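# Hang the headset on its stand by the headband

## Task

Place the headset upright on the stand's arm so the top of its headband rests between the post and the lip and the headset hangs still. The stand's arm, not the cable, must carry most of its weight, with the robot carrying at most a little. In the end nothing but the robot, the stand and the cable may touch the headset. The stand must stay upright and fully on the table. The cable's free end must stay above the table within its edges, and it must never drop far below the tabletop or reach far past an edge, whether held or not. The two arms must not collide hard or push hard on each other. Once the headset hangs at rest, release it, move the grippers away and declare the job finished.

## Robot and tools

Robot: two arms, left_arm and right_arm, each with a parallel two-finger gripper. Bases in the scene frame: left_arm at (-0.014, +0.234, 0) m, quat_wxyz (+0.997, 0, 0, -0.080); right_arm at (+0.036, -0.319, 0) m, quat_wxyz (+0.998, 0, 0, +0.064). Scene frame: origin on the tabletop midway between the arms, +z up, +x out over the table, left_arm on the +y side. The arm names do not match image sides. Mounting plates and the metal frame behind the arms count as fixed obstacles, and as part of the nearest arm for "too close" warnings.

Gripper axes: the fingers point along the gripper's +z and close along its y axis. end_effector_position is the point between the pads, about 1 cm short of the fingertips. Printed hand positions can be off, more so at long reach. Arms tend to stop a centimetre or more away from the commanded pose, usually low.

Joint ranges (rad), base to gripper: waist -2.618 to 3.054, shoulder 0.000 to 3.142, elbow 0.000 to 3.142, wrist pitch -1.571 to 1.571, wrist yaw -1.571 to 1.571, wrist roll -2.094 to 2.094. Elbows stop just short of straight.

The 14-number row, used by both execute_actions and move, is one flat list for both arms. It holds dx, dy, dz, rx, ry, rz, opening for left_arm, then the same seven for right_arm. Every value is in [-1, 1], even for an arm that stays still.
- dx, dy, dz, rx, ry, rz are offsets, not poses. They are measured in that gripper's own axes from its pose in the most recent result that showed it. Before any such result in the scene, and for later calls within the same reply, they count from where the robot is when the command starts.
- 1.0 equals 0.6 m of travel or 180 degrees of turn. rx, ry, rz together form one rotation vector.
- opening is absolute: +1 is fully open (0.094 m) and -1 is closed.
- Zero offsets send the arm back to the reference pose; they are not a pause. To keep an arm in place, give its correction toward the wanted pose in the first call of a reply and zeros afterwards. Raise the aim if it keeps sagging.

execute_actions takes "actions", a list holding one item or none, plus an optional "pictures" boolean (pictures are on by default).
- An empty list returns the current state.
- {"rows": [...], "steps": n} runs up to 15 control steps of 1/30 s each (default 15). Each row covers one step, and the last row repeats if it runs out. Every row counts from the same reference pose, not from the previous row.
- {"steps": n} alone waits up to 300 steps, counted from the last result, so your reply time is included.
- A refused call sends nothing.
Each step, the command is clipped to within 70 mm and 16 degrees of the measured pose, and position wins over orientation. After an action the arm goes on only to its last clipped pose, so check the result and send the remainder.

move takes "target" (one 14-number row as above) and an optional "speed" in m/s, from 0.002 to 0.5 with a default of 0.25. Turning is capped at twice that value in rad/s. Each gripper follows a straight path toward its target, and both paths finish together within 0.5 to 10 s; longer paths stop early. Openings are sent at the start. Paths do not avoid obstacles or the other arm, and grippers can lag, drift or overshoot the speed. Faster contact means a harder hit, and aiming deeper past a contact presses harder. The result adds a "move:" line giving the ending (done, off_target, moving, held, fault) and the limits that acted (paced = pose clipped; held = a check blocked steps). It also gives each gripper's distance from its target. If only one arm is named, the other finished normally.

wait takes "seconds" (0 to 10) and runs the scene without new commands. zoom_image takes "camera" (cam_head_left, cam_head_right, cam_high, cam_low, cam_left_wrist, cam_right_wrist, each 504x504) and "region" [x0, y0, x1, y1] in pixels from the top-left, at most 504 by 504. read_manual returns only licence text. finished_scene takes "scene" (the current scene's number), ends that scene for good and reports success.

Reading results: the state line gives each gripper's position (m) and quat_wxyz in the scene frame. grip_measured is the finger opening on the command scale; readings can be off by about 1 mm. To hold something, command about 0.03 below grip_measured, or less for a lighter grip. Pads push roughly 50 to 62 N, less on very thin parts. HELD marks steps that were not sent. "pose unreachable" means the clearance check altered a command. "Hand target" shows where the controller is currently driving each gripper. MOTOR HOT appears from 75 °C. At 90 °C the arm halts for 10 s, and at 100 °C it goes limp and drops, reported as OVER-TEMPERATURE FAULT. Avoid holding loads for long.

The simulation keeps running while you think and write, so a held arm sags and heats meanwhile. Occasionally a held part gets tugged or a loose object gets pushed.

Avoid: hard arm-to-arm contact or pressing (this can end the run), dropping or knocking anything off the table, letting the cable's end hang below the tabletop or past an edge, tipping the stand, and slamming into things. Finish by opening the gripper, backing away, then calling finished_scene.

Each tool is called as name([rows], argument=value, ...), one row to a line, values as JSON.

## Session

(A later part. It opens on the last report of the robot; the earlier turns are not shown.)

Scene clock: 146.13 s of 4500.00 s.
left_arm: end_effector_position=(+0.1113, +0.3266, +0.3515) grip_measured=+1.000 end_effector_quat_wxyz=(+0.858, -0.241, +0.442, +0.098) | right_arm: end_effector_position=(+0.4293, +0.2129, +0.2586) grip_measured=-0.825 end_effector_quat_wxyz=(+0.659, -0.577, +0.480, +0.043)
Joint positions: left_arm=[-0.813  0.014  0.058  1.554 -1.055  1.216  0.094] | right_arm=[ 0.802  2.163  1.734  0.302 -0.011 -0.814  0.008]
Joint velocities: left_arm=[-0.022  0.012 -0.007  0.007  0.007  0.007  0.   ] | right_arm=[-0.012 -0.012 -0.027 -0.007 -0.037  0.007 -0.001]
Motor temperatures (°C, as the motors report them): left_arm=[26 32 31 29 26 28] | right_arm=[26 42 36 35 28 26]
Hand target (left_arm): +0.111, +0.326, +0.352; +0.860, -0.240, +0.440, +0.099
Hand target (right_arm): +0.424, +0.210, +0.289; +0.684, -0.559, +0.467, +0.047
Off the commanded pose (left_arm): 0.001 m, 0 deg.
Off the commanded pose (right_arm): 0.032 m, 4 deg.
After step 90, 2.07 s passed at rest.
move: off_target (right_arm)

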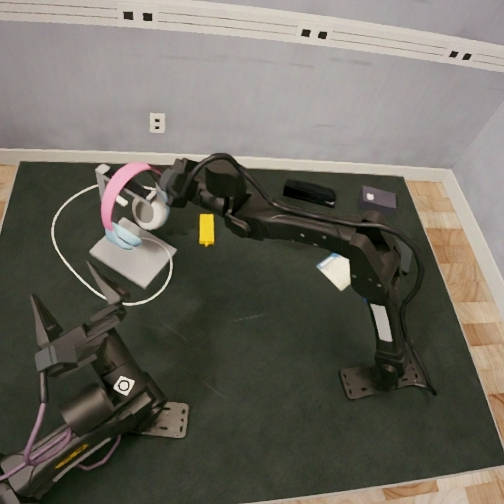

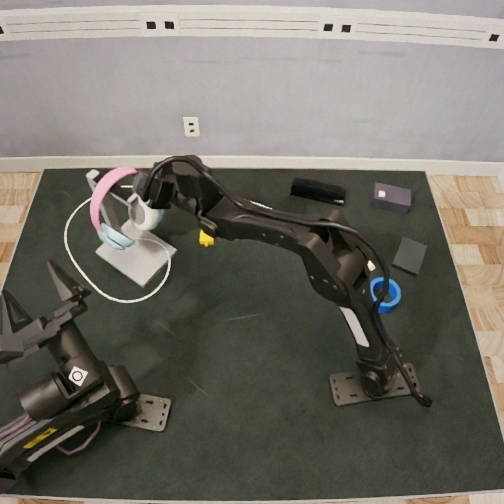

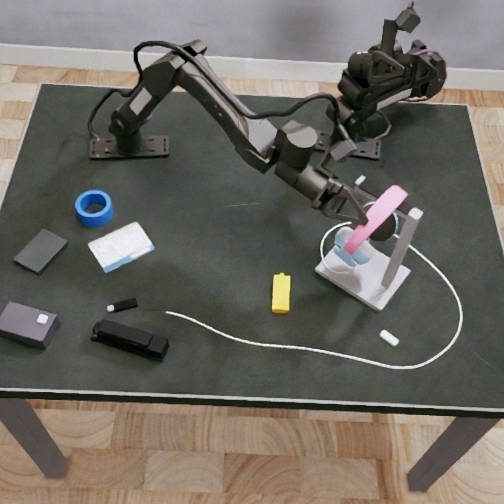

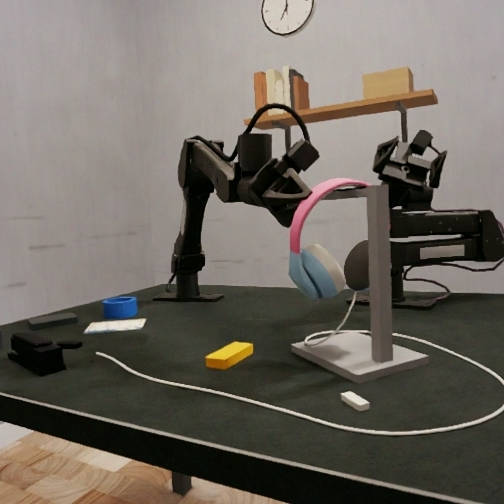

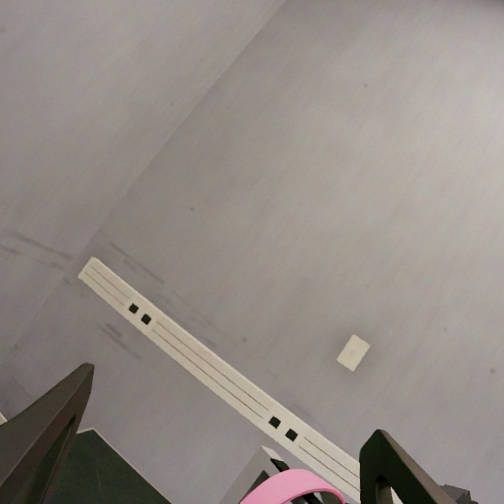

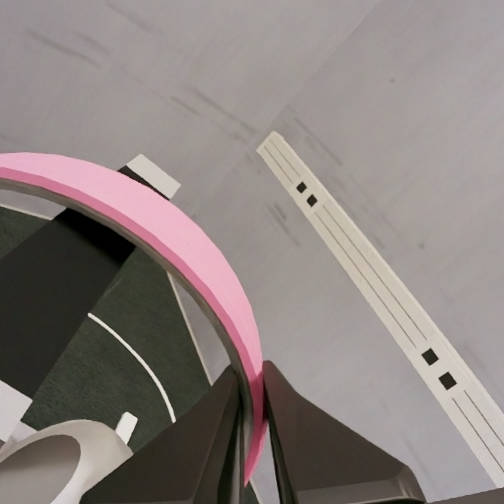

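move(target=[0,0,0,0,0,0,1,-0.055,-0.015,0,0.01,-0.01,0,-1], speed=0.03)

execute_actions([
  {"rows":[[0,0,0,0,0,0,1,-0.035,-0.035,0,0.01,-0.01,0,-0.3]]},
])

move(target=[0,0,0,0,0,0,1,-0.04,-0.04,-0.3,0,0,0,-0.3], speed=0.1)

wait(seconds=2)

Scene clock: 158.33 s of 4500.00 s.
left_arm: end_effector_position=(+0.1117, +0.3269, +0.3507) grip_measured=+1.000 end_effector_quat_wxyz=(+0.857, -0.243, +0.444, +0.097) | right_arm: end_effector_position=(+0.4199, +0.2201, +0.2588) grip_measured=-0.825 end_effector_quat_wxyz=(+0.651, -0.584, +0.484, +0.037)
Joint positions: left_arm=[-0.813  0.014  0.058  1.554 -1.061  1.215  0.094] | right_arm=[ 0.829  2.163  1.758  0.254  0.02  -0.819  0.008]
Joint velocities: left_arm=[-0.012  0.007 -0.012  0.022  0.037  0.022  0.   ] | right_arm=[ 0.007 -0.002  0.002  0.022  0.037  0.007  0.   ]
Motor temperatures (°C, as the motors report them): left_arm=[26 32 31 29 26 28] | right_arm=[26 49 35 36 28 26]
Hand target (left_arm): +0.111, +0.327, +0.351; +0.858, -0.241, +0.442, +0.098
Hand target (right_arm): +0.416, +0.224, +0.288; +0.676, -0.566, +0.470, +0.044
Off the commanded pose (left_arm): 0.001 m, 0 deg.
Off the commanded pose (right_arm): 0.030 m, 4 deg.
After step 90, 7.80 s passed at rest.
move: off_target (right_arm)

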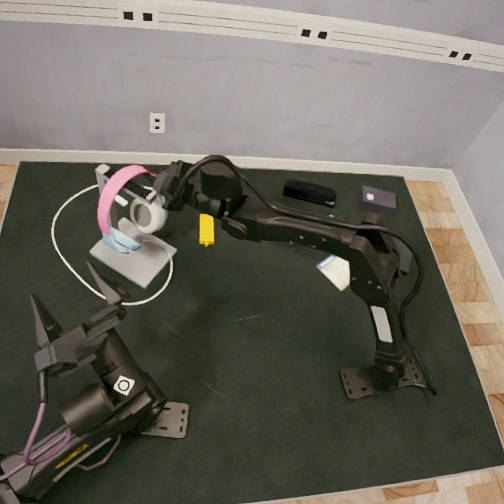

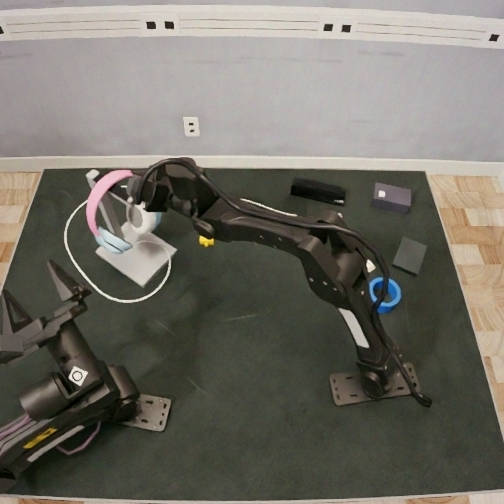

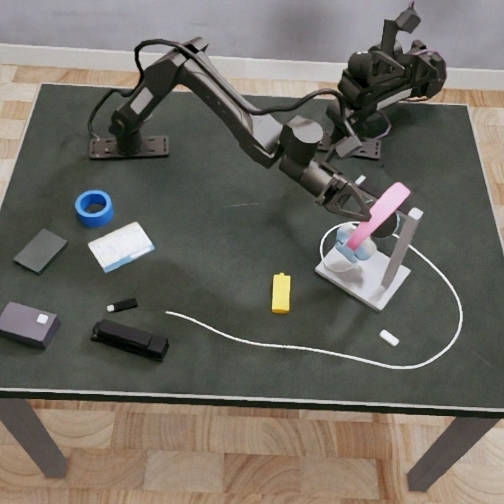

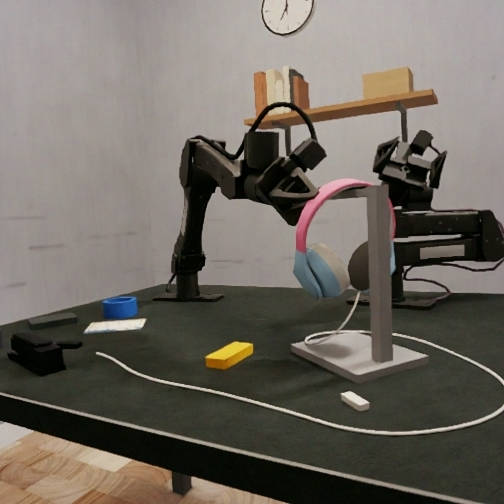

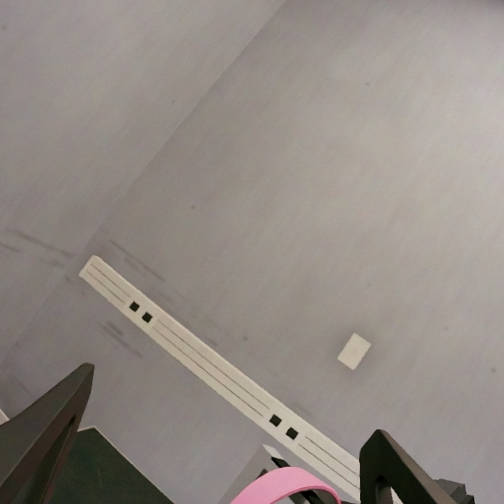

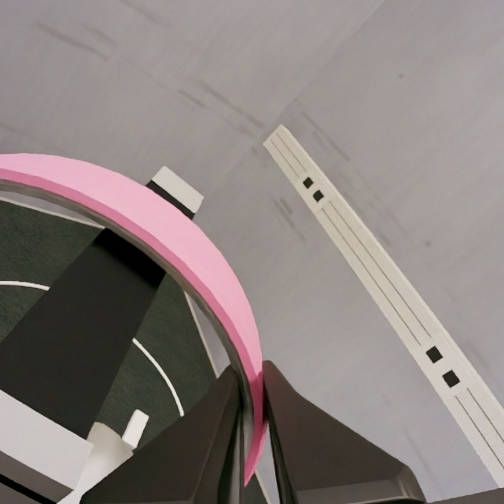

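Scene clock: 158.83 s of 4500.00 s.
left_arm: end_effector_position=(+0.1121, +0.3271, +0.3499) grip_measured=+1.000 end_effector_quat_wxyz=(+0.856, -0.244, +0.446, +0.097) | right_arm: end_effector_position=(+0.4216, +0.2226, +0.2793) grip_measured=-0.302 end_effector_quat_wxyz=(+0.662, -0.577, +0.478, +0.038)
Joint positions: left_arm=[-0.813  0.014  0.058  1.554 -1.066  1.214  0.094] | right_arm=[ 0.829  2.164  1.813  0.229  0.02  -0.819  0.033]
Joint velocities: left_arm=[-0.007 -0.002  0.002 -0.007 -0.051  0.037  0.   ] | right_arm=[-0.012  0.002 -0.012 -0.022  0.022 -0.022  0.002]
Motor temperatures (°C, as the motors report them): left_arm=[26 32 31 29 26 28] | right_arm=[26 49 35 36 28 26]
Hand target (left_arm): +0.112, +0.327, +0.351; +0.857, -0.243, +0.444, +0.097
Hand target (right_arm): +0.421, +0.224, +0.288; +0.668, -0.573, +0.474, +0.039
Off the commanded pose (left_arm): 0.001 m, 0 deg.
Off the commanded pose (right_arm): 0.009 m, 1 deg.
Steps of this call (steps 1 to 15: all 15 steps of this action). Readings (end_effector_position):
1: left_arm (+0.1118, +0.3269, +0.3506) | right_arm (+0.4200, +0.2203, +0.2601)
2: left_arm (+0.1119, +0.3269, +0.3504) | right_arm (+0.4206, +0.2206, +0.2631)
4: left_arm (+0.1119, +0.3270, +0.3502) | right_arm (+0.4211, +0.2216, +0.2708)
8: left_arm (+0.1121, +0.3270, +0.3500) | right_arm (+0.4212, +0.2221, +0.2742)
15: the state above

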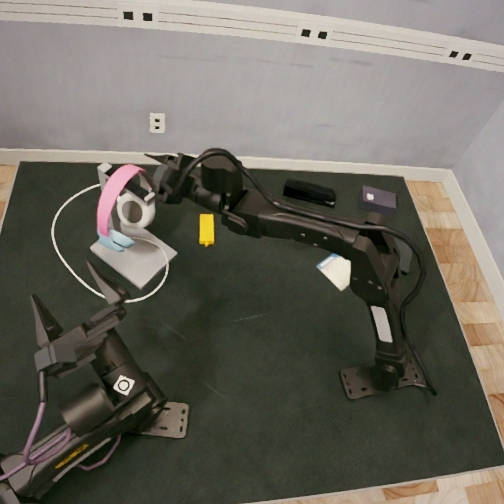

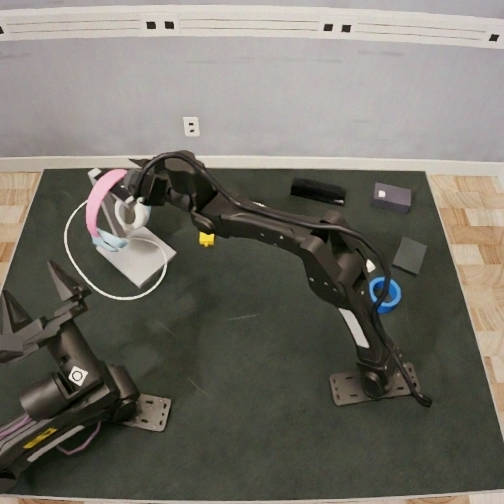

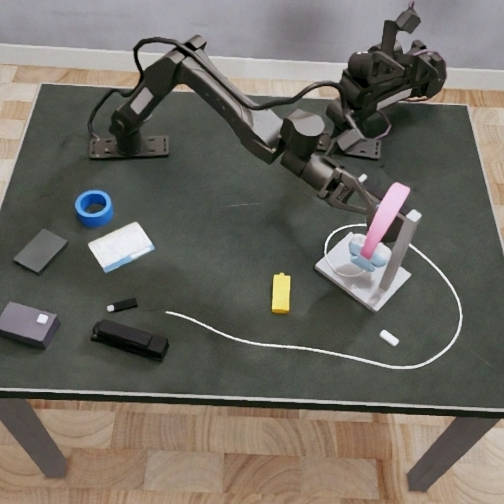

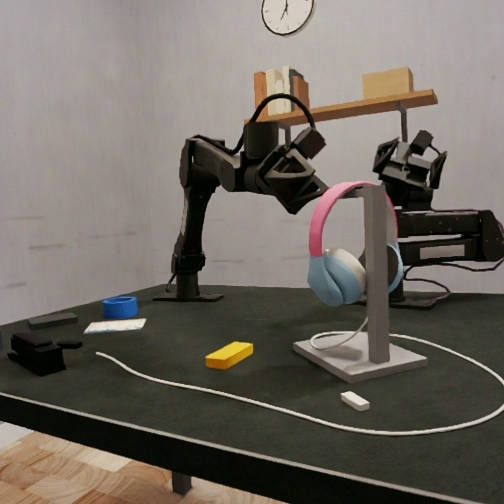

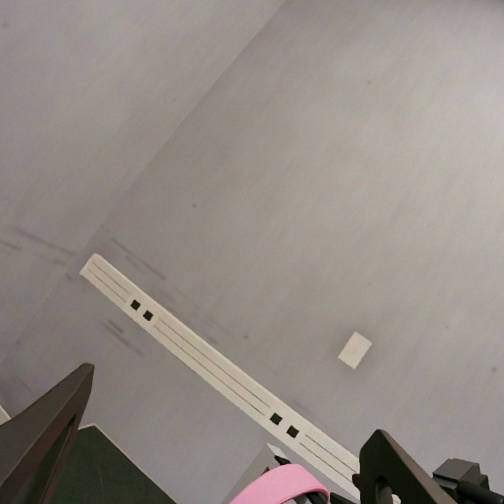

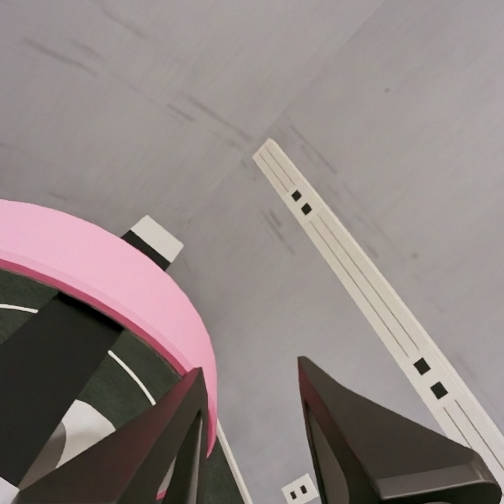

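Scene clock: 161.43 s of 4500.00 s.
left_arm: end_effector_position=(+0.1125, +0.3273, +0.3491) grip_measured=+1.000 end_effector_quat_wxyz=(+0.855, -0.245, +0.448, +0.096) | right_arm: end_effector_position=(+0.3251, +0.0836, +0.3366) grip_measured=-0.302 end_effector_quat_wxyz=(+0.671, -0.569, +0.474, +0.036)
Joint positions: left_arm=[-0.813  0.014  0.058  1.554 -1.071  1.213  0.094] | right_arm=[ 0.829  1.484  1.161  0.225  0.026 -0.819  0.033]
Joint velocities: left_arm=[-0.007  0.007  0.012 -0.051 -0.037 -0.037  0.   ] | right_arm=[-0.002 -0.007  0.017  0.051  0.007 -0.066 -0.001]
Motor temperatures (°C, as the motors report them): left_arm=[26 32 31 29 26 28] | right_arm=[26 48 34 35 28 26]
Hand target (left_arm): +0.112, +0.327, +0.350; +0.856, -0.244, +0.446, +0.097
Hand target (right_arm): +0.318, +0.081, +0.333; +0.663, -0.576, +0.477, +0.038
Off the commanded pose (left_arm): 0.001 m, 0 deg.
Off the commanded pose (right_arm): 0.008 m, 1 deg.
move: done

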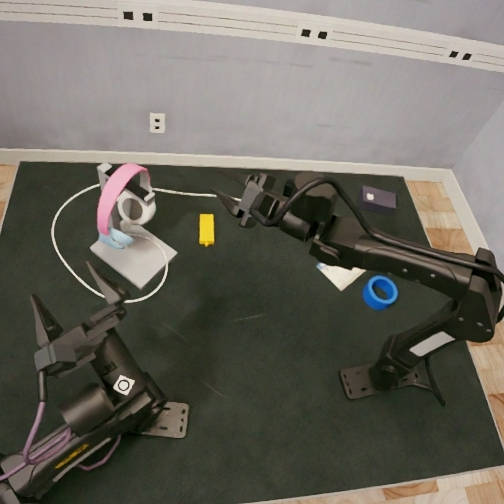

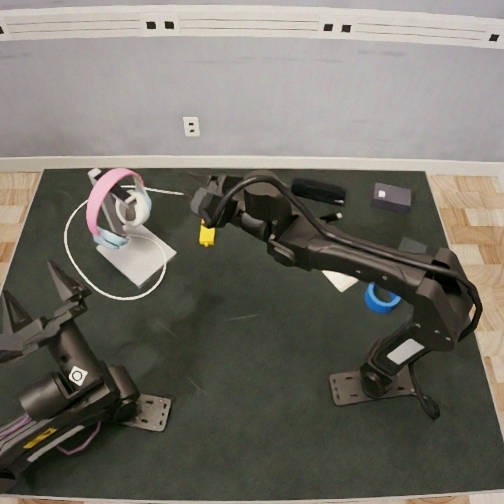

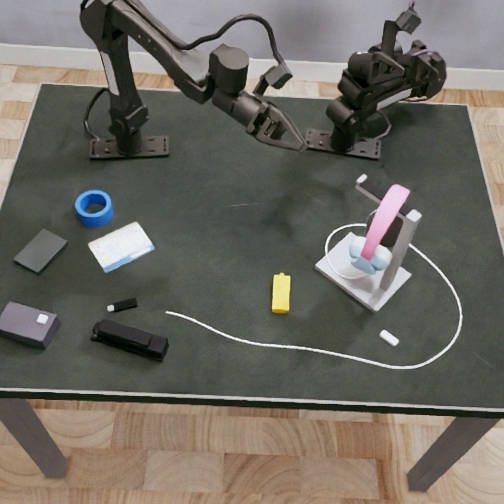

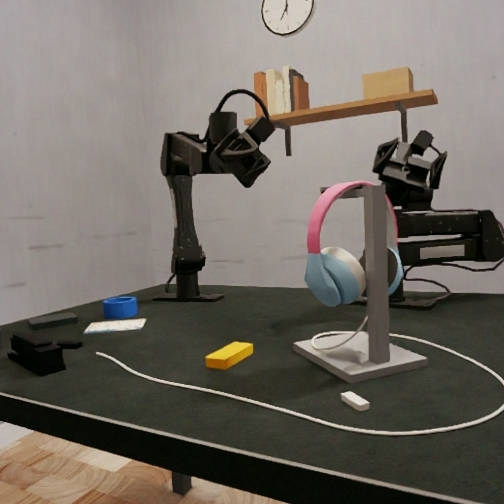

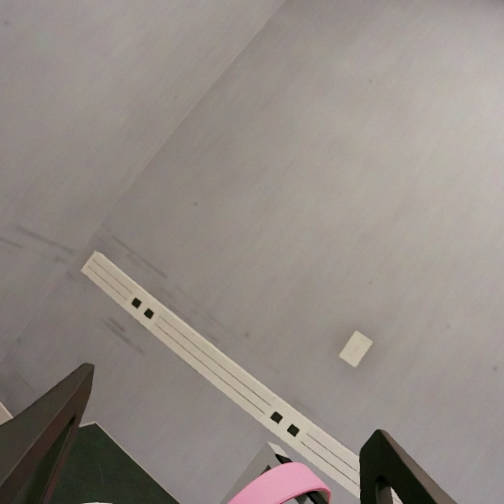

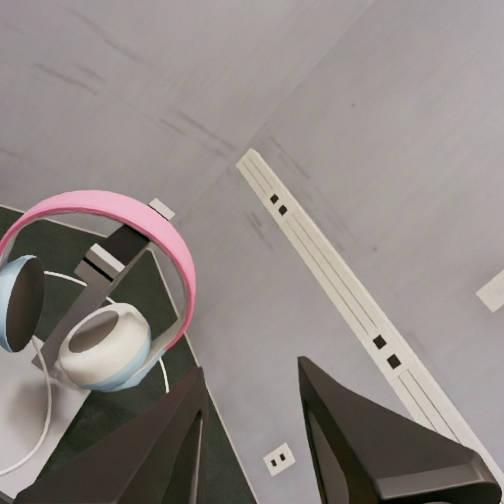

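Scene clock: 163.43 s of 4500.00 s.
left_arm: end_effector_position=(+0.1125, +0.3273, +0.3491) grip_measured=+1.000 end_effector_quat_wxyz=(+0.855, -0.245, +0.448, +0.096) | right_arm: end_effector_position=(+0.3251, +0.0836, +0.3363) grip_measured=-0.302 end_effector_quat_wxyz=(+0.670, -0.569, +0.474, +0.036)
Joint positions: left_arm=[-0.813  0.014  0.058  1.554 -1.071  1.213  0.094] | right_arm=[ 0.829  1.484  1.161  0.224  0.026 -0.819  0.033]
Joint velocities: left_arm=[-0.007  0.017 -0.012  0.022  0.022  0.007  0.   ] | right_arm=[-0.012 -0.012  0.012 -0.022 -0.051  0.022 -0.001]
Motor temperatures (°C, as the motors report them): left_arm=[26 32 31 29 26 28] | right_arm=[26 47 34 35 28 26]
Hand target (left_arm): +0.112, +0.327, +0.350; +0.856, -0.244, +0.446, +0.097
Hand target (right_arm): +0.318, +0.081, +0.333; +0.663, -0.576, +0.477, +0.038
Off the commanded pose (left_arm): 0.001 m, 0 deg.
Off the commanded pose (right_arm): 0.008 m, 1 deg.
Steps of this call (steps 1 to 60: nothing new was sent). Readings (end_effector_position):
1: left_arm (+0.1125, +0.3273, +0.3491) | right_arm (+0.3251, +0.0836, +0.3366)
2: left_arm (+0.1125, +0.3273, +0.3491) | right_arm (+0.3251, +0.0836, +0.3365)
4: left_arm (+0.1125, +0.3273, +0.3491) | right_arm (+0.3251, +0.0836, +0.3364)
8: left_arm (+0.1125, +0.3273, +0.3491) | right_arm (+0.3251, +0.0836, +0.3364)
60: the state above

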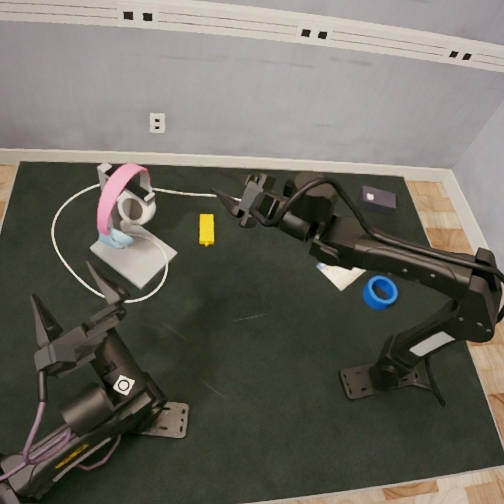

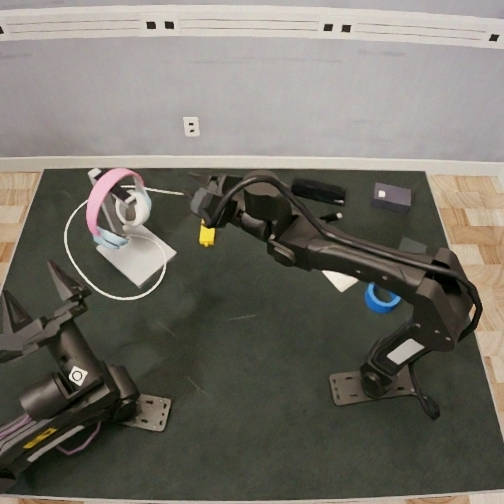

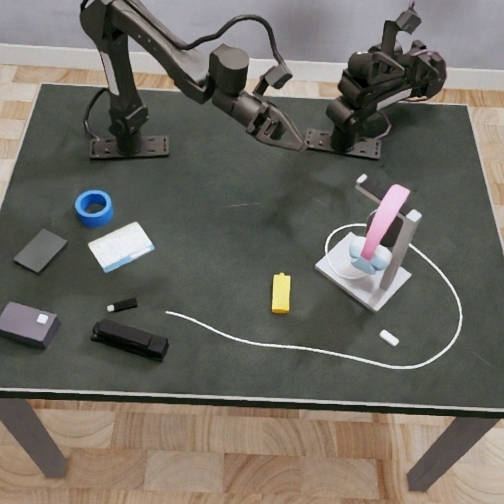

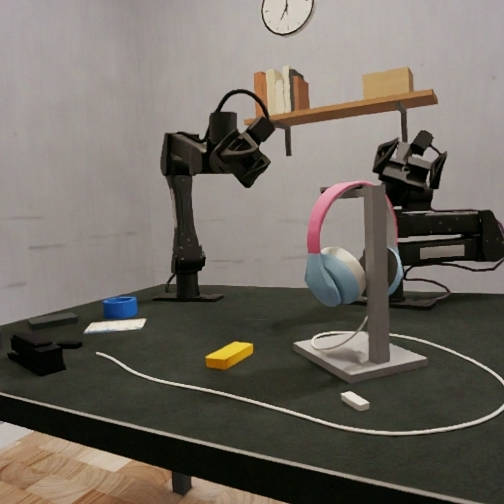

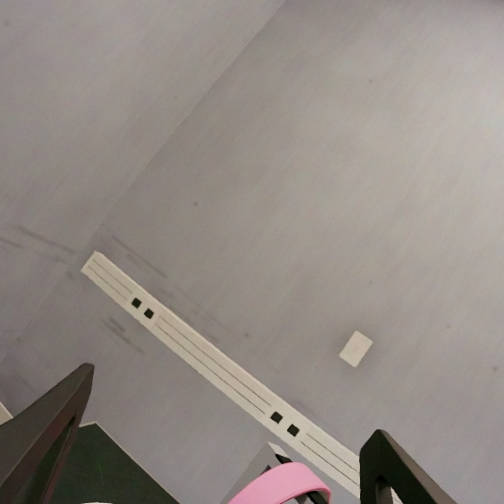

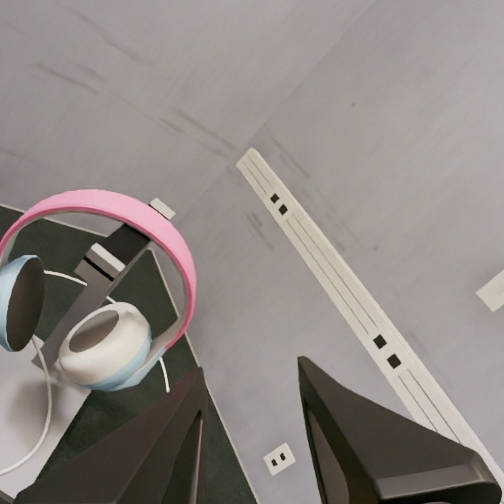

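finished_scene(scene=1)

The scene is finished: the task was done.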